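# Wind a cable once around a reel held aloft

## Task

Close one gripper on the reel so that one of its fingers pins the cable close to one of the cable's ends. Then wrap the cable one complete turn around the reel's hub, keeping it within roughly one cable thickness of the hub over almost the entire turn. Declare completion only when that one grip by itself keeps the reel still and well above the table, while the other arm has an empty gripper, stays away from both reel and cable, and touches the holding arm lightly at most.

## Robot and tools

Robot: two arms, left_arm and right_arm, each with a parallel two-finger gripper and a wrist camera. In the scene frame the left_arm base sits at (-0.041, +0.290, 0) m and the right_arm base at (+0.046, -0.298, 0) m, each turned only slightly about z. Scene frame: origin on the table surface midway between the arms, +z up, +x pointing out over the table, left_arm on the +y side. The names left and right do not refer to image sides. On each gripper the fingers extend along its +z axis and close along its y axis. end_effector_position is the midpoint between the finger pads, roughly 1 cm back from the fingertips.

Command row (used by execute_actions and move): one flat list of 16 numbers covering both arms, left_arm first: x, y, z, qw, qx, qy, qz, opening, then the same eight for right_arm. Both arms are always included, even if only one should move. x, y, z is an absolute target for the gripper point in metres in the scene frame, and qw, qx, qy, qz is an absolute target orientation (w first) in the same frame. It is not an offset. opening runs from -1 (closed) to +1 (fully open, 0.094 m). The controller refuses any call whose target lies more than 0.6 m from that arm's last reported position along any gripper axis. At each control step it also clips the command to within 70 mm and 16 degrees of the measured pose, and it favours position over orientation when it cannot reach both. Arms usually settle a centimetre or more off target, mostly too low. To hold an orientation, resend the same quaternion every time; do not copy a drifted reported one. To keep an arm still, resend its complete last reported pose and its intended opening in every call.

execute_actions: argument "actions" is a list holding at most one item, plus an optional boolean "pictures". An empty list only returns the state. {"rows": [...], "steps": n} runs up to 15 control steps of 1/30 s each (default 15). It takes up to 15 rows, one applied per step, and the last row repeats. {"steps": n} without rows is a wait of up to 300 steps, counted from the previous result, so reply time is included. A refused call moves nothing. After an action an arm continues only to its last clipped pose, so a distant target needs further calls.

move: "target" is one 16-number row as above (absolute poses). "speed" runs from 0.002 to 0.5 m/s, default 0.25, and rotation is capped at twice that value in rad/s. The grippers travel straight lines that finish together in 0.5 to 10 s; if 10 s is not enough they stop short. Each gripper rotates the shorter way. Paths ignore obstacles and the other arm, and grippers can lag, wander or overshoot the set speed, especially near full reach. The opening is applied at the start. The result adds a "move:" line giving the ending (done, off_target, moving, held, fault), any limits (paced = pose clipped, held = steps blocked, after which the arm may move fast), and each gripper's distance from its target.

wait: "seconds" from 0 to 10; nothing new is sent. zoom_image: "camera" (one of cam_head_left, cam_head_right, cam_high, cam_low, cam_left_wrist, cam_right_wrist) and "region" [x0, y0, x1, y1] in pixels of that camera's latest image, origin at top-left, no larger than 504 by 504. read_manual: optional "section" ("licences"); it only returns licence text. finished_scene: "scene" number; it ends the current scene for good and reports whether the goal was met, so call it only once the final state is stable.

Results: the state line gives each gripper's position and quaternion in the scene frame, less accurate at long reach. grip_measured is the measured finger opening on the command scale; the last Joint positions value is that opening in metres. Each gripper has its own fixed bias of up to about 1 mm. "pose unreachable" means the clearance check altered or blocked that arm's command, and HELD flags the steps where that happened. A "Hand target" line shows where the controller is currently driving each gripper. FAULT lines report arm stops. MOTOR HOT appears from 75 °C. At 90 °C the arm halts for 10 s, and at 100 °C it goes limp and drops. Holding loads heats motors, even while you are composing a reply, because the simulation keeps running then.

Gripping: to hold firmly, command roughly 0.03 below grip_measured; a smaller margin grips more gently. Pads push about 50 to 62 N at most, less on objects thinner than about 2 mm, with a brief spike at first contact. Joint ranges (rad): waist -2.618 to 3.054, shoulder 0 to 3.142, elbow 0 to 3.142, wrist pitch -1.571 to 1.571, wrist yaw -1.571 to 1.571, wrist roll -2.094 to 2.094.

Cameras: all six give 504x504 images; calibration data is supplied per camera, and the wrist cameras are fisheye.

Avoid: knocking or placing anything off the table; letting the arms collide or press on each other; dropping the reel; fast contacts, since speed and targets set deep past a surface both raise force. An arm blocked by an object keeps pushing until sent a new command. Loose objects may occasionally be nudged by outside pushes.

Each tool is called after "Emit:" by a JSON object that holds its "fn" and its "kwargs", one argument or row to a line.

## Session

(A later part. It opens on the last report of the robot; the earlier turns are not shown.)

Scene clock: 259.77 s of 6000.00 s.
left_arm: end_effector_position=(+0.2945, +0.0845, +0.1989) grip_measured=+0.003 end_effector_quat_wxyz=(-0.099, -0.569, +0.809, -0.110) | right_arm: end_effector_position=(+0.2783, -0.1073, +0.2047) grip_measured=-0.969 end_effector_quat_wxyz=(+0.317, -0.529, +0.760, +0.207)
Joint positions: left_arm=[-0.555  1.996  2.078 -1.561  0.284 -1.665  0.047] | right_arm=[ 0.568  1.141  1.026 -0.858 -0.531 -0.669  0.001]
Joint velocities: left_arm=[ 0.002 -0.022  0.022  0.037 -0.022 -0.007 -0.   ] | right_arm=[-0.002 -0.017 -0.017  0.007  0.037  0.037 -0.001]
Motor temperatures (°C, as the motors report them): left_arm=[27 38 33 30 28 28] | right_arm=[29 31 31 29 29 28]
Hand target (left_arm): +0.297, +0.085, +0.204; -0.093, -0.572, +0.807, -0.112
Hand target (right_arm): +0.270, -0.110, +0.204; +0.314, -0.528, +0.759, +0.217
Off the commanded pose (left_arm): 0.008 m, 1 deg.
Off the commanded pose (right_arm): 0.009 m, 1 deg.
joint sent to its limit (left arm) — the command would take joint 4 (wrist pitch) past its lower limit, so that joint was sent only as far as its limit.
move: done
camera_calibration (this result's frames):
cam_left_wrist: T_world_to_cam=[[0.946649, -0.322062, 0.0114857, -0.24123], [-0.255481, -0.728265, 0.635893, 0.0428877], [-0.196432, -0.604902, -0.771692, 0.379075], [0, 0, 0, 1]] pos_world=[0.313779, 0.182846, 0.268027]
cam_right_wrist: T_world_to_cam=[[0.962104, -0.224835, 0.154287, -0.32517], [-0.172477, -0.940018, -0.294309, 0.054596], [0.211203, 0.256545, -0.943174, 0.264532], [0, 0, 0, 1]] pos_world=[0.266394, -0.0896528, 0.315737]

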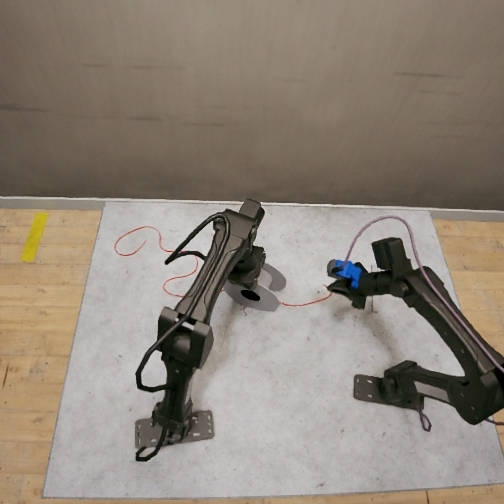

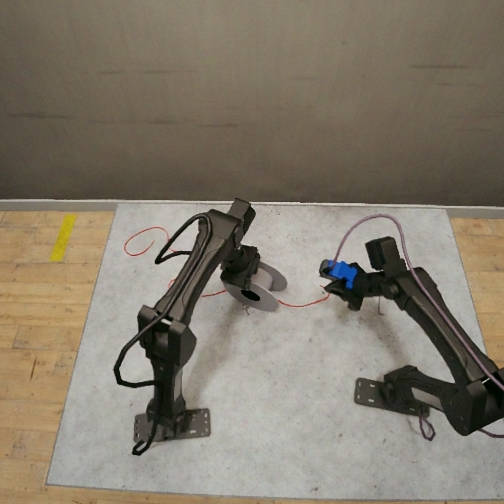

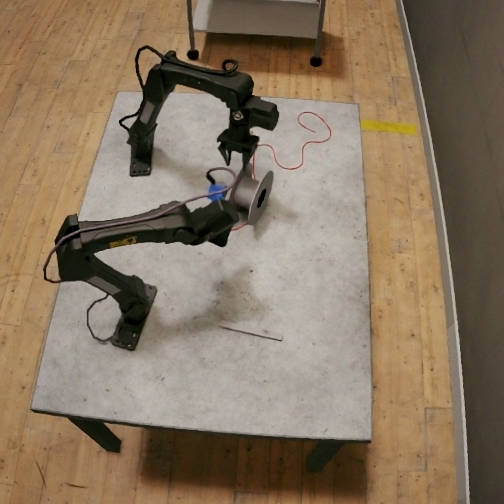

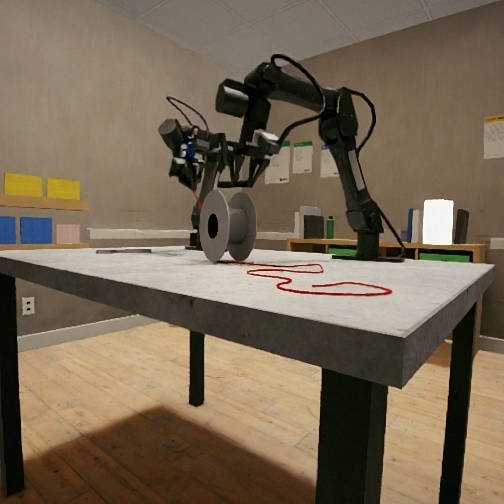

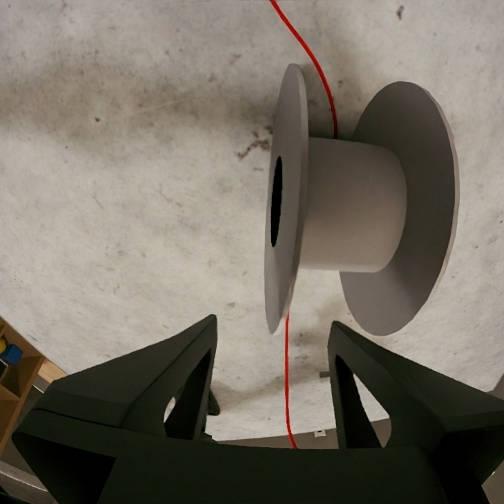

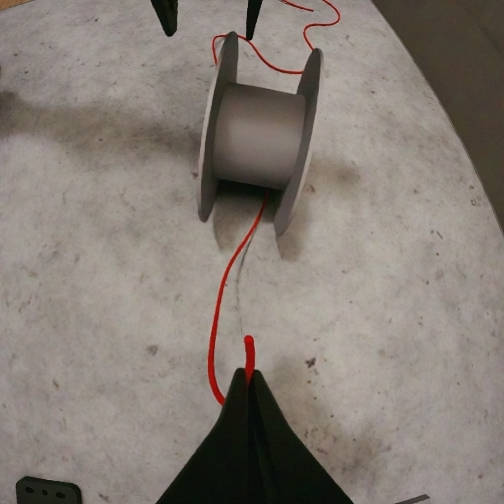

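Emit:
{"fn": "move", "kwargs": {
  "target": [0.305,0.085,0.155,-0.1,-0.57,0.81,-0.1,-0.2,0.295,-0.04,0.2,0.314,-0.527,0.758,0.218,-0.99],
  "speed": 0.1
}}

Emit:
{"fn": "move", "kwargs": {
  "target": [0.305,0.085,0.155,-0.1,-0.57,0.81,-0.1,-0.99,0.305,0.0,0.185,0.41,-0.494,0.71,0.285,-0.99],
  "speed": 0.1
}}

Scene clock: 268.40 s of 6000.00 s.
left_arm: end_effector_position=(+0.3036, +0.0808, +0.1631) grip_measured=-0.197 end_effector_quat_wxyz=(-0.099, -0.568, +0.810, -0.108) | right_arm: end_effector_position=(+0.2912, -0.0453, +0.1945) grip_measured=-0.969 end_effector_quat_wxyz=(+0.308, -0.527, +0.761, +0.220)
Joint positions: left_arm=[-0.555  2.004  1.945 -1.424  0.281 -1.66   0.038] | right_arm=[ 0.773  1.295  1.072 -0.682 -0.433 -0.474  0.001]
Joint velocities: left_arm=[-0.012 -0.012  0.007  0.081 -0.007 -0.066  0.   ] | right_arm=[-0.007 -0.012 -0.002 -0.007  0.037 -0.007 -0.001]
Motor temperatures (°C, as the motors report them): left_arm=[27 37 33 30 28 28] | right_arm=[29 31 31 29 29 28]
Hand target (left_arm): +0.305, +0.085, +0.155; -0.100, -0.570, +0.810, -0.100
Hand target (right_arm): +0.295, -0.040, +0.201; +0.315, -0.526, +0.758, +0.221
Off the commanded pose (left_arm): 0.009 m, 1 deg.
Off the commanded pose (right_arm): 0.009 m, 1 deg.
After step 180, 1.47 s passed at rest.
move: done
camera_calibration (this result's frames):
cam_left_wrist: T_world_to_cam=[[0.945075, -0.326737, 0.00867052, -0.24933], [-0.257985, -0.729399, 0.633578, 0.0664998], [-0.200689, -0.601015, -0.773631, 0.35232], [0, 0, 0, 1]] pos_world=[0.323498, 0.178789, 0.232594]
cam_right_wrist: T_world_to_cam=[[0.967838, -0.219109, 0.123616, -0.317482], [-0.174254, -0.938276, -0.298786, 0.113584], [0.181452, 0.267636, -0.94628, 0.246059], [0, 0, 0, 1]] pos_world=[0.282415, -0.0288443, 0.306023]

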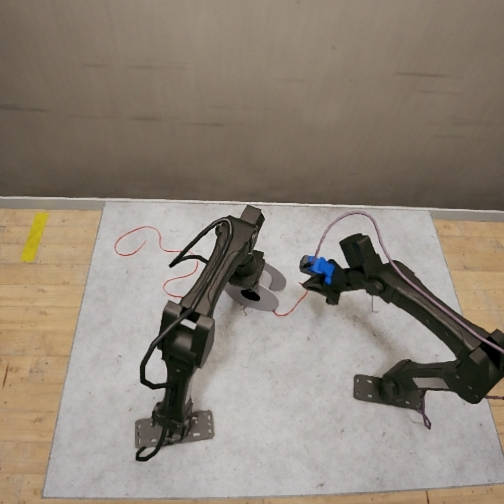

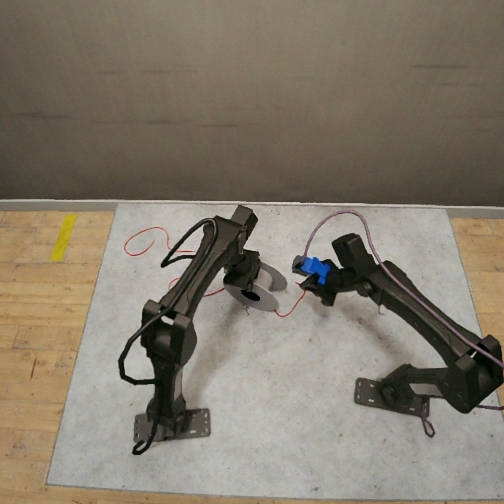

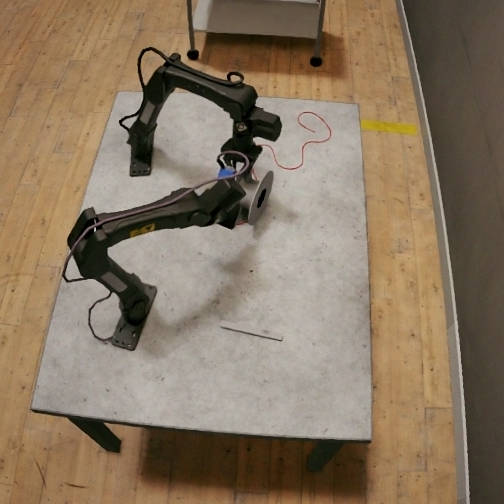

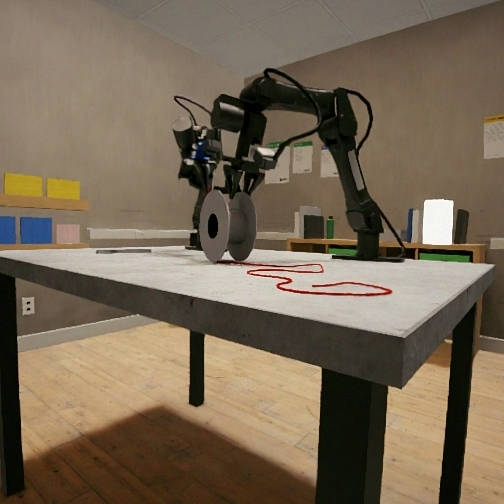

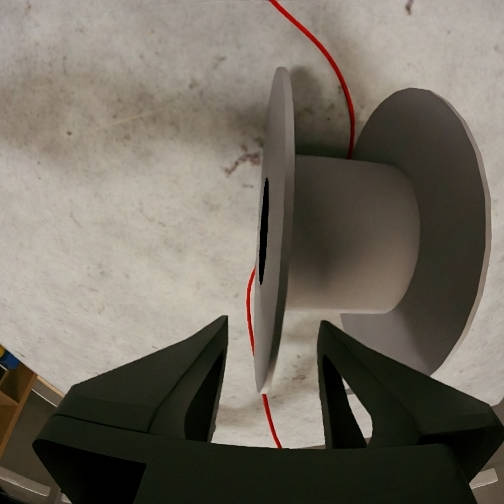

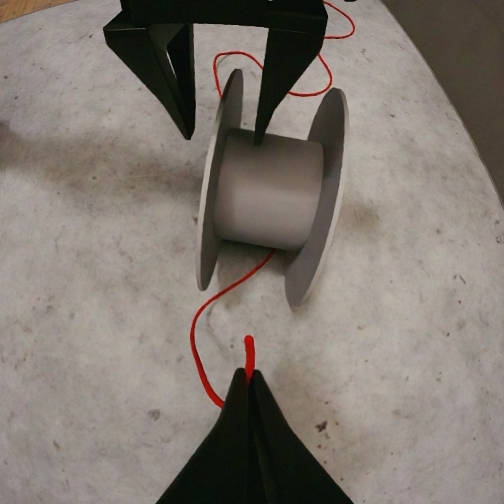

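Scene clock: 270.33 s of 6000.00 s.
left_arm: end_effector_position=(+0.3040, +0.0813, +0.1626) grip_measured=-0.947 end_effector_quat_wxyz=(-0.098, -0.568, +0.810, -0.107) | right_arm: end_effector_position=(+0.3111, -0.0038, +0.1964) grip_measured=-0.969 end_effector_quat_wxyz=(+0.427, -0.490, +0.709, +0.274)
Joint positions: left_arm=[-0.555  2.005  1.945 -1.424  0.278 -1.66   0.003] | right_arm=[ 0.82   1.295  0.85  -0.131 -0.469 -0.319  0.001]
Joint velocities: left_arm=[-0.007  0.002 -0.007  0.081  0.037 -0.037  0.001] | right_arm=[-0.012 -0.022 -0.007  0.022 -0.037 -0.007 -0.001]
Motor temperatures (°C, as the motors report them): left_arm=[27 37 33 30 28 28] | right_arm=[29 31 31 29 29 28]
Hand target (left_arm): +0.305, +0.085, +0.155; -0.100, -0.570, +0.810, -0.100
Hand target (right_arm): +0.305, -0.000, +0.186; +0.412, -0.493, +0.712, +0.285
Off the commanded pose (left_arm): 0.009 m, 1 deg.
Off the commanded pose (right_arm): 0.014 m, 2 deg.
move: off_target (right_arm)
camera_calibration (this result's frames):
cam_left_wrist: T_world_to_cam=[[0.945404, -0.325792, 0.00839174, -0.249651], [-0.257767, -0.731752, 0.630948, 0.0677818], [-0.199417, -0.598664, -0.77578, 0.352105], [0, 0, 0, 1]] pos_world=[0.323709, 0.179057, 0.232484]
cam_right_wrist: T_world_to_cam=[[0.939761, -0.280415, 0.19549, -0.333525], [-0.133281, -0.827211, -0.545856, 0.192752], [0.314778, 0.486919, -0.814754, 0.166662], [0, 0, 0, 1]] pos_world=[0.286663, -0.0152299, 0.306205]

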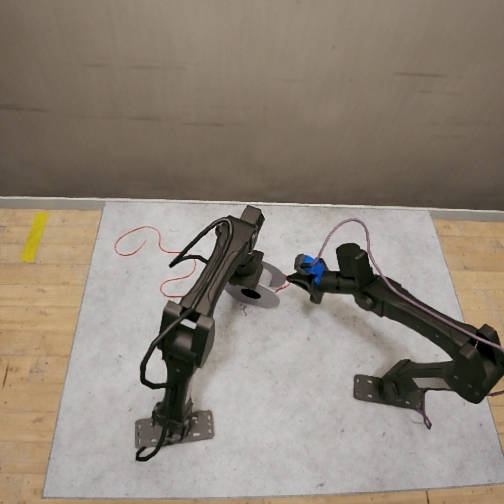

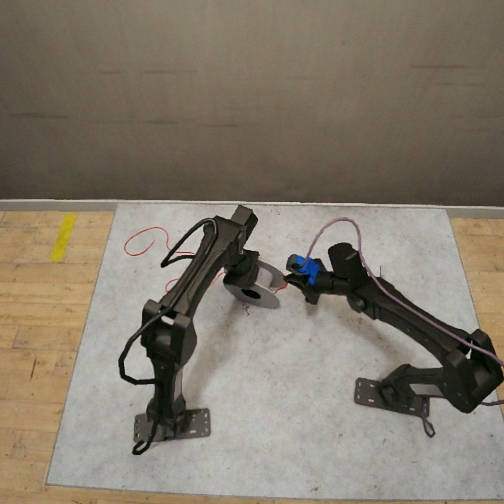

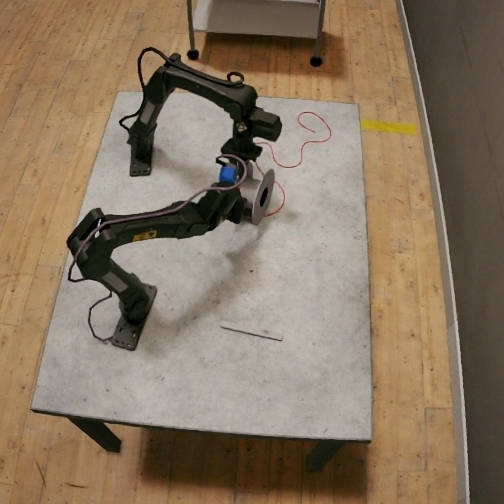

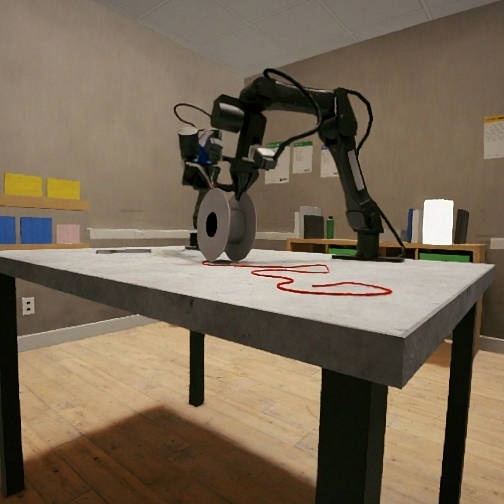

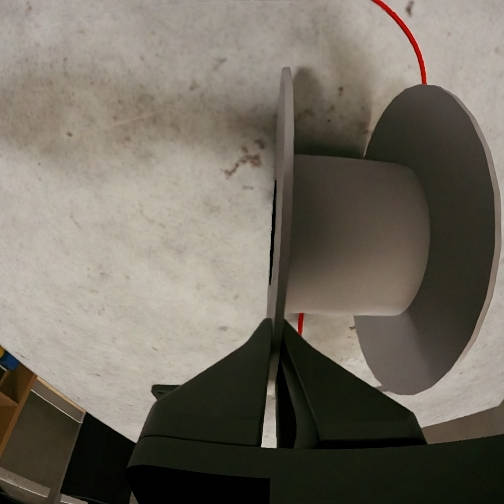

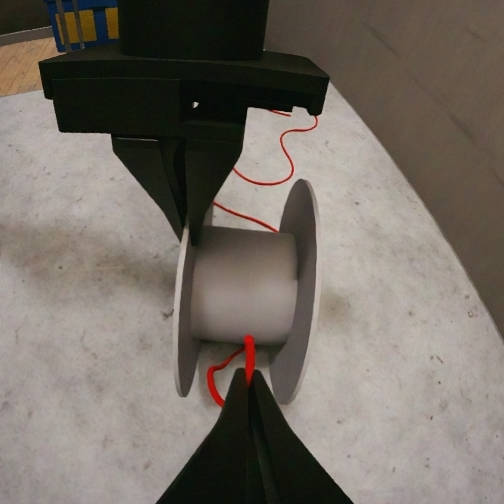

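Emit:
{"fn": "move", "kwargs": {
  "target": [0.305,0.085,0.2,-0.1,-0.57,0.81,-0.1,-0.99,0.27,-0.13,0.12,0.2,-0.55,0.8,0.14,-0.99],
  "speed": 0.12
}}

Scene clock: 276.87 s of 6000.00 s.
left_arm: end_effector_position=(+0.2994, +0.0844, +0.1825) grip_measured=-0.947 end_effector_quat_wxyz=(-0.105, -0.571, +0.809, -0.089) | right_arm: end_effector_position=(+0.2681, -0.1277, +0.1096) grip_measured=-0.969 end_effector_quat_wxyz=(+0.192, -0.553, +0.798, +0.143)
Joint positions: left_arm=[-0.555  2.047  2.092 -1.568  0.273 -1.66   0.003] | right_arm=[ 0.624  1.273  0.884 -0.834 -0.344 -0.717  0.001]
Joint velocities: left_arm=[-0.007  0.007  0.007  0.066  0.037  0.007 -0.   ] | right_arm=[-0.007 -0.002  0.002 -0.037  0.007 -0.051  0.001]
Motor temperatures (°C, as the motors report them): left_arm=[27 37 33 30 28 28] | right_arm=[29 31 31 30 29 28]
Hand target (left_arm): +0.304, +0.085, +0.200; -0.094, -0.571, +0.808, -0.112
Hand target (right_arm): +0.272, -0.129, +0.117; +0.197, -0.553, +0.798, +0.139
Off the commanded pose (left_arm): 0.018 m, 1 deg.
Off the commanded pose (right_arm): 0.011 m, 1 deg.
joint sent to its limit (left arm) — the command would take joint 4 (wrist pitch) past its lower limit, so that joint was sent only as far as its limit.
move: off_target (left_arm, right_arm)
camera_calibration (this result's frames):
cam_left_wrist: T_world_to_cam=[[0.945155, -0.325221, -0.0302268, -0.23742], [-0.236422, -0.745054, 0.623698, 0.0523604], [-0.22536, -0.582345, -0.781081, 0.37582], [0, 0, 0, 1]] pos_world=[0.321473, 0.180654, 0.253712]
cam_right_wrist: T_world_to_cam=[[0.979594, -0.186211, 0.0756381, -0.296363], [-0.185561, -0.982509, -0.0155858, -0.0268204], [0.0772174, 0.00123227, -0.997014, 0.191414], [0, 0, 0, 1]] pos_world=[0.270558, -0.0817732, 0.212841]

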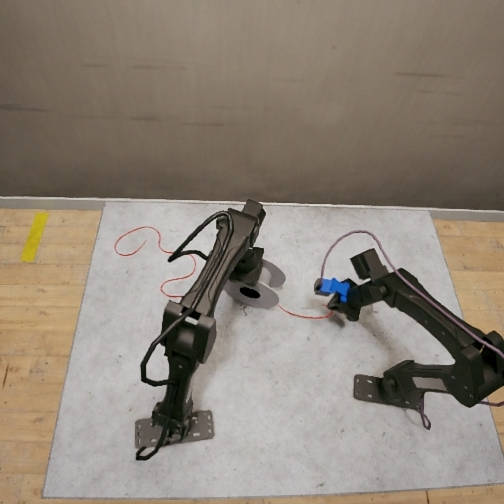

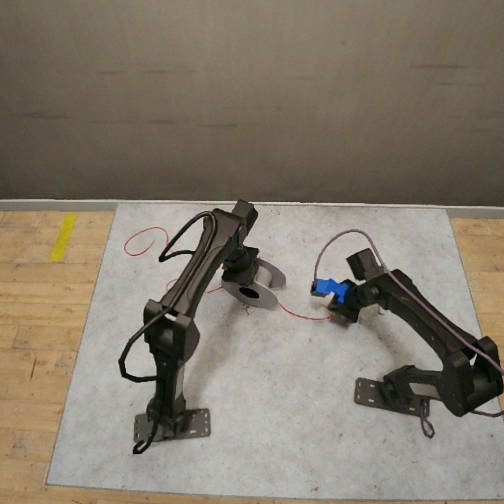

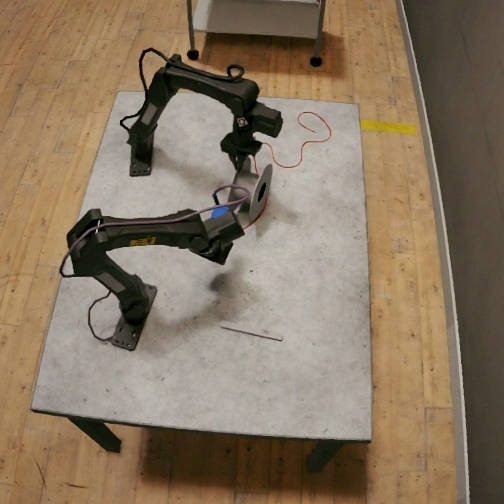

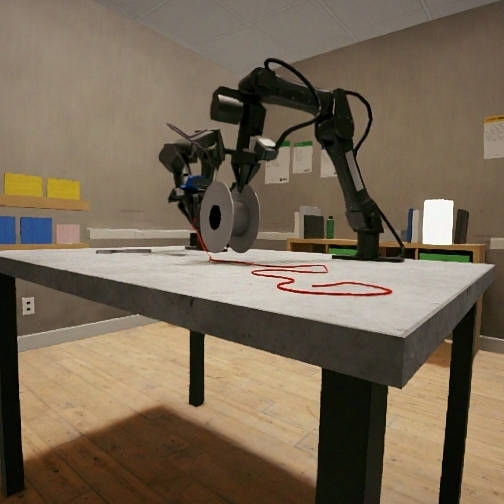

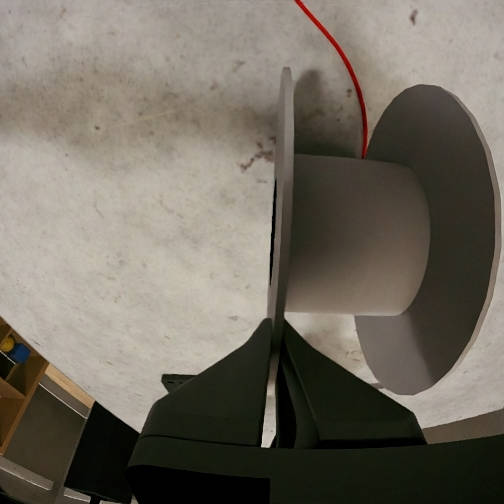

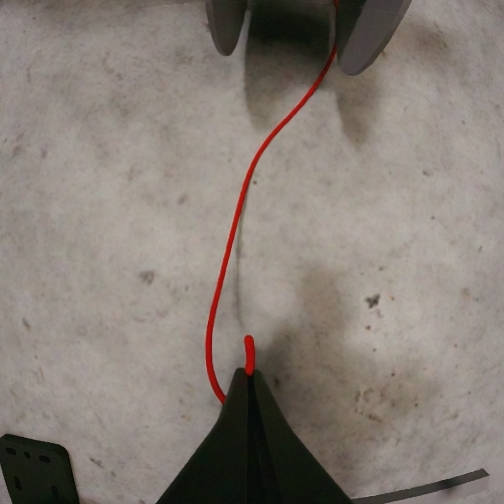

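Emit:
{"fn": "move", "kwargs": {
  "target": [0.335,0.075,0.2,-0.1,-0.57,0.81,-0.09,-0.99,0.27,-0.15,0.12,0.2,-0.55,0.8,0.14,-0.99],
  "speed": 0.1
}}

Emit:
{"fn": "move", "kwargs": {
  "target": [0.335,0.075,0.158,-0.115,-0.57,0.81,-0.075,-0.99,0.27,-0.15,0.12,0.2,-0.55,0.8,0.14,-0.99],
  "speed": 0.1
}}

Emit:
{"fn": "move", "kwargs": {
  "target": [0.335,0.075,0.158,-0.115,-0.57,0.81,-0.075,-0.3,0.31,-0.07,0.23,0.314,-0.527,0.758,0.218,-0.99],
  "speed": 0.1
}}

Scene clock: 285.60 s of 6000.00 s.
left_arm: end_effector_position=(+0.3264, +0.0733, +0.1893) grip_measured=-0.947 end_effector_quat_wxyz=(-0.087, -0.570, +0.809, -0.114) | right_arm: end_effector_position=(+0.2716, -0.1511, +0.1111) grip_measured=-0.969 end_effector_quat_wxyz=(+0.190, -0.549, +0.803, +0.131)
Joint positions: left_arm=[-0.555  2.132  2.247 -1.575  0.267 -1.669  0.003] | right_arm=[ 0.537  1.252  0.884 -0.884 -0.345 -0.795  0.001]
Joint velocities: left_arm=[-0.002 -0.007  0.007  0.022  0.037 -0.081  0.   ] | right_arm=[-0.017 -0.012  0.007  0.007  0.037 -0.022  0.   ]
Motor temperatures (°C, as the motors report them): left_arm=[27 37 33 30 28 28] | right_arm=[29 31 32 29 29 28]
Hand target (left_arm): +0.334, +0.075, +0.199; -0.079, -0.573, +0.805, -0.131
Hand target (right_arm): +0.270, -0.150, +0.120; +0.200, -0.550, +0.799, +0.138
Off the commanded pose (left_arm): 0.014 m, 3 deg.
Off the commanded pose (right_arm): 0.009 m, 2 deg.
joint sent to its limit (left arm) — the command would take joint 4 (wrist pitch) past its lower limit, so that joint was sent only as far as its limit.
After step 180, 1.87 s passed at rest.
move: off_target (left_arm)
camera_calibration (this result's frames):
cam_left_wrist: T_world_to_cam=[[0.947857, -0.317142, 0.031432, -0.279432], [-0.266378, -0.734249, 0.624437, 0.0550482], [-0.174956, -0.60025, -0.780443, 0.365474], [0, 0, 0, 1]] pos_world=[0.343467, 0.171175, 0.259641]
cam_right_wrist: T_world_to_cam=[[0.975797, -0.200709, 0.0868122, -0.306654], [-0.201855, -0.979405, 0.00454494, -0.0464698], [0.0841121, -0.0219584, -0.996214, 0.187203], [0, 0, 0, 1]] pos_world=[0.274105, -0.10295, 0.213326]

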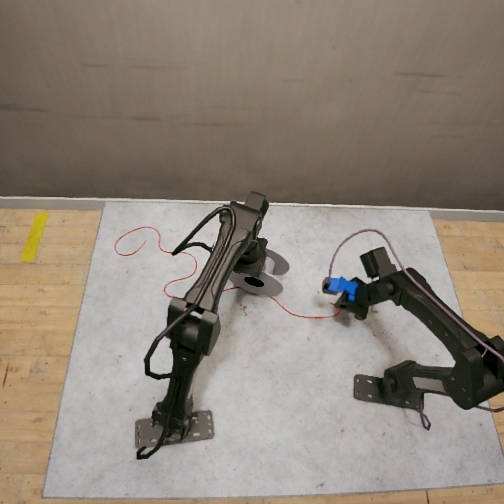

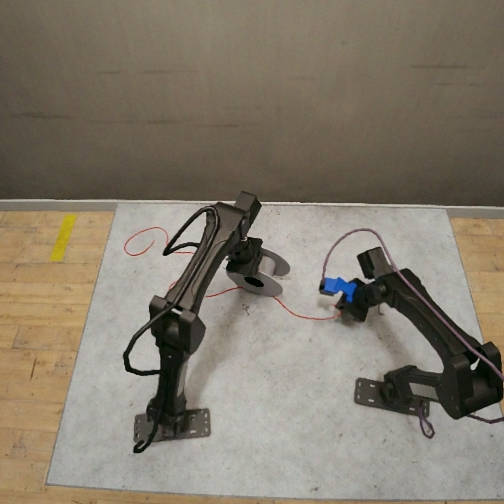

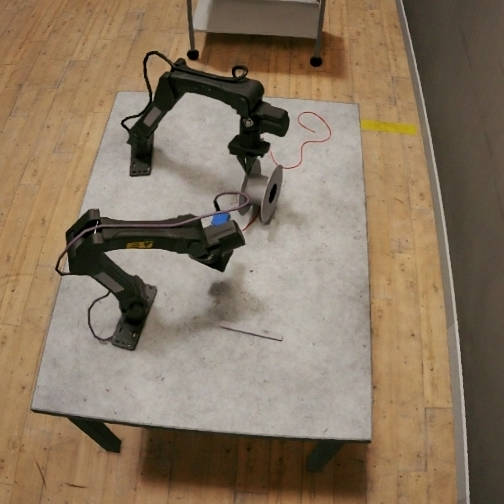

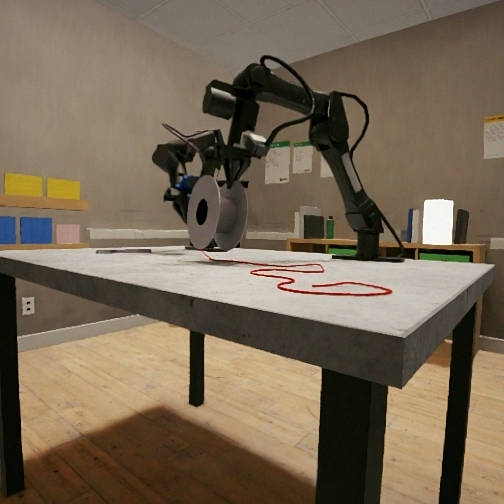

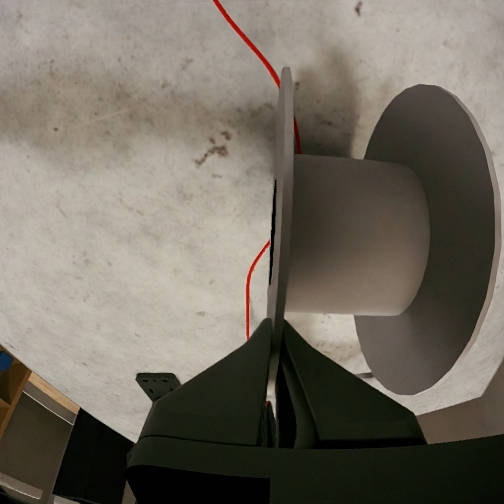

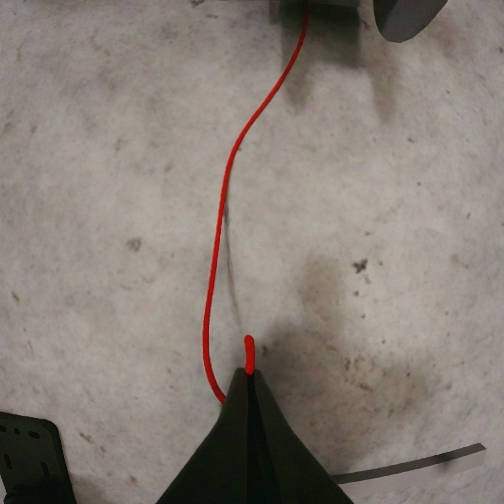

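Scene clock: 286.33 s of 6000.00 s.
left_arm: end_effector_position=(+0.3306, +0.0725, +0.1625) grip_measured=-0.947 end_effector_quat_wxyz=(-0.107, -0.572, +0.809, -0.089) | right_arm: end_effector_position=(+0.2712, -0.1508, +0.1112) grip_measured=-0.969 end_effector_quat_wxyz=(+0.190, -0.550, +0.803, +0.132)
Joint positions: left_arm=[-0.549  2.199  2.247 -1.574  0.275 -1.657  0.003] | right_arm=[ 0.537  1.252  0.884 -0.885 -0.347 -0.797  0.001]
Joint velocities: left_arm=[-0.007 -0.012  0.002  0.022 -0.066 -0.022 -0.   ] | right_arm=[ 0.002  0.007  0.002  0.022 -0.007 -0.081 -0.001]
Motor temperatures (°C, as the motors report them): left_arm=[27 37 33 30 28 28] | right_arm=[29 31 32 29 29 28]
Hand target (left_arm): +0.335, +0.075, +0.158; -0.109, -0.572, +0.809, -0.086
Hand target (right_arm): +0.270, -0.150, +0.120; +0.200, -0.549, +0.799, +0.139
Off the commanded pose (left_arm): 0.007 m, 2 deg.
Off the commanded pose (right_arm): 0.009 m, 2 deg.
joint sent to its limit (left arm) — the command would take joint 4 (wrist pitch) past its lower limit, so that joint was sent only as far as its limit.
move: done
camera_calibration (this result's frames):
cam_left_wrist: T_world_to_cam=[[0.945701, -0.323415, -0.0324313, -0.271291], [-0.233279, -0.744823, 0.625156, 0.0621099], [-0.22634, -0.583645, -0.779826, 0.360494], [0, 0, 0, 1]] pos_world=[0.352644, 0.168922, 0.233496]
cam_right_wrist: T_world_to_cam=[[0.976283, -0.198811, 0.0857054, -0.305999], [-0.199815, -0.979828, 0.00320374, -0.0467247], [0.0833396, -0.0202529, -0.996315, 0.187789], [0, 0, 0, 1]] pos_world=[0.273755, -0.102815, 0.213473]

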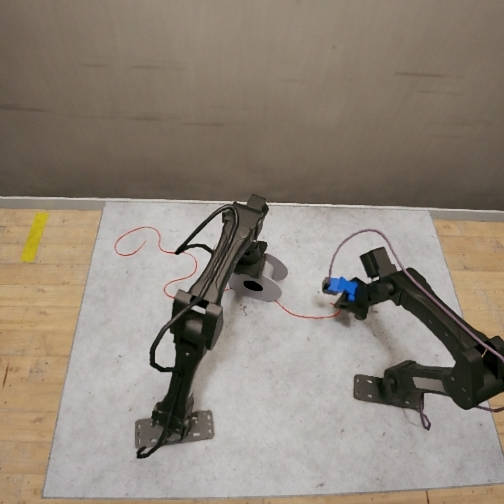

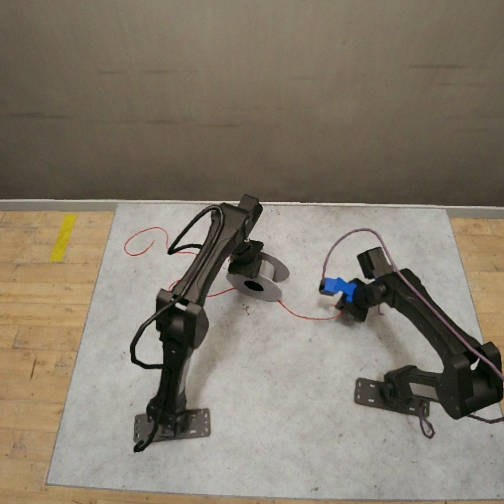

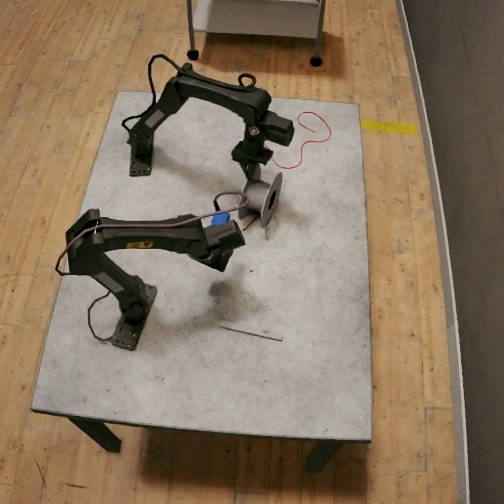

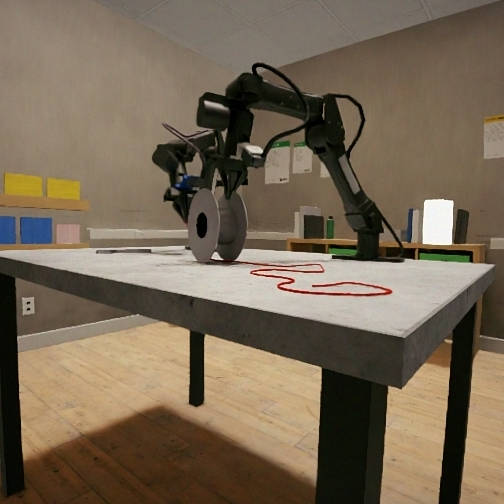

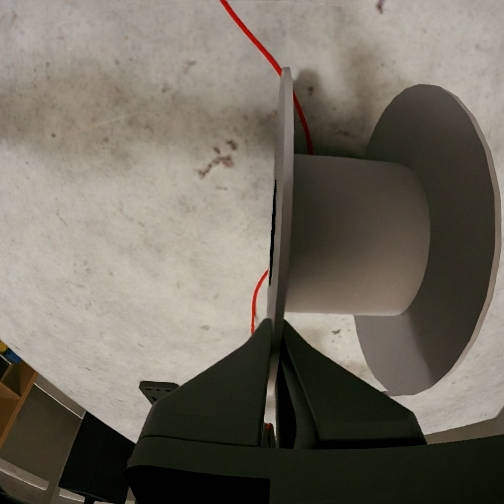

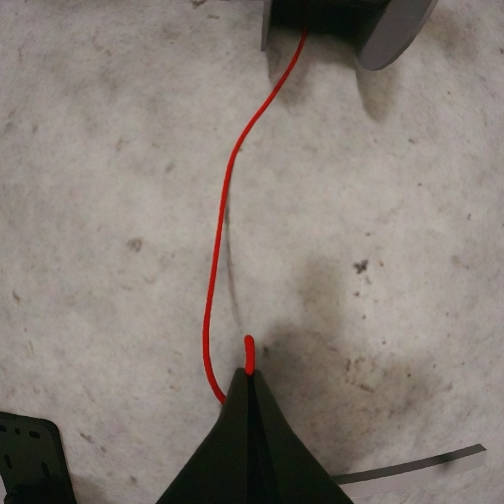

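Scene clock: 288.30 s of 6000.00 s.
left_arm: end_effector_position=(+0.3306, +0.0725, +0.1625) grip_measured=-0.303 end_effector_quat_wxyz=(-0.107, -0.569, +0.810, -0.089) | right_arm: end_effector_position=(+0.3077, -0.0787, +0.2255) grip_measured=-0.969 end_effector_quat_wxyz=(+0.313, -0.524, +0.765, +0.205)
Joint positions: left_arm=[-0.549  2.199  2.247 -1.574  0.275 -1.65   0.033] | right_arm=[ 0.641  1.296  1.208 -0.86  -0.479 -0.591  0.001]
Joint velocities: left_arm=[-0.002 -0.012  0.002  0.066  0.007  0.066  0.001] | right_arm=[-0.007  0.007 -0.002  0.007  0.007 -0.007 -0.001]
Motor temperatures (°C, as the motors report them): left_arm=[27 37 33 30 28 28] | right_arm=[29 31 32 29 29 28]
Hand target (left_arm): +0.335, +0.075, +0.158; -0.109, -0.571, +0.809, -0.086
Hand target (right_arm): +0.308, -0.071, +0.232; +0.316, -0.526, +0.759, +0.218
Off the commanded pose (left_arm): 0.007 m, 2 deg.
Off the commanded pose (right_arm): 0.010 m, 2 deg.
joint sent to its limit (left arm) — the command would take joint 4 (wrist pitch) past its lower limit, so that joint was sent only as far as its limit.
move: done
camera_calibration (this result's frames):
cam_left_wrist: T_world_to_cam=[[0.94371, -0.329346, -0.0306853, -0.27048], [-0.23891, -0.74284, 0.625388, 0.0637277], [-0.228764, -0.582854, -0.77971, 0.361193], [0, 0, 0, 1]] pos_world=[0.353107, 0.168781, 0.233471]
cam_right_wrist: T_world_to_cam=[[0.960447, -0.236276, 0.147364, -0.349039], [-0.18748, -0.939959, -0.28518, 0.0952563], [0.205897, 0.246273, -0.947078, 0.272265], [0, 0, 0, 1]] pos_world=[0.297033, -0.0599838, 0.336457]

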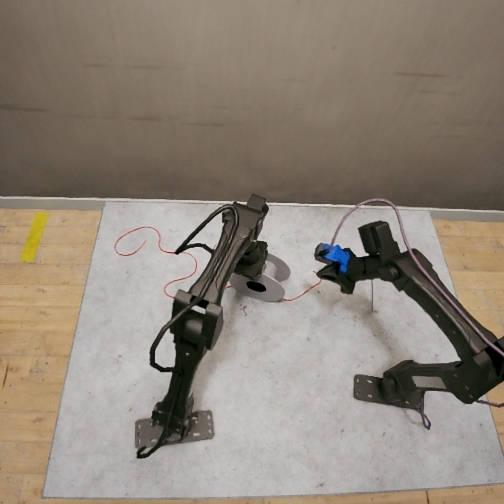

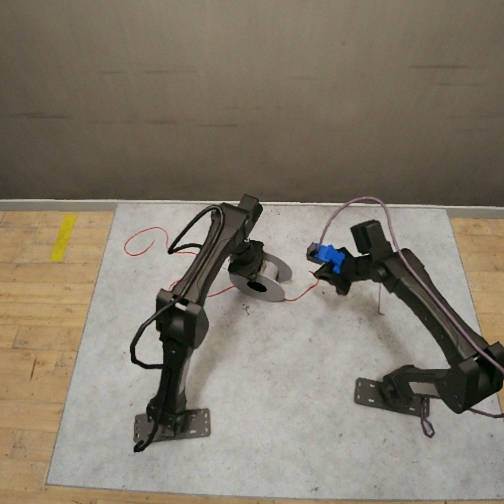

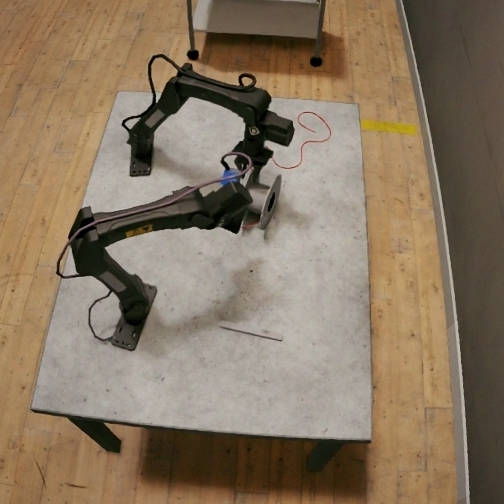

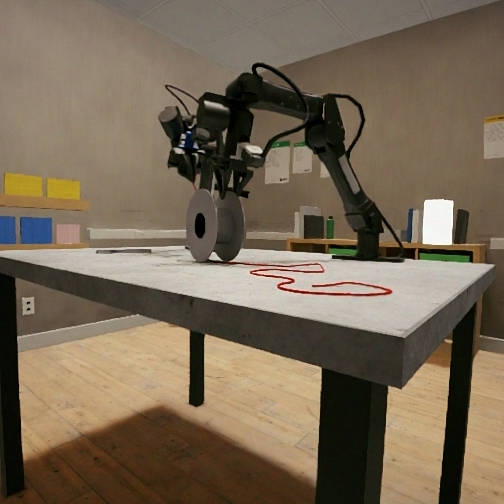

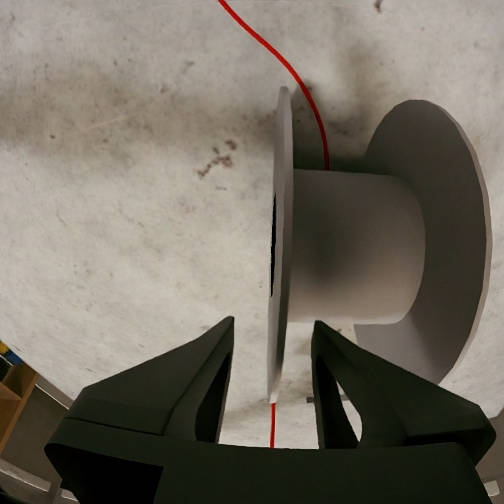

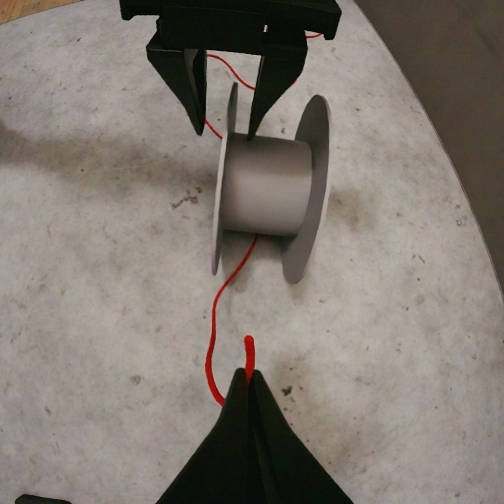

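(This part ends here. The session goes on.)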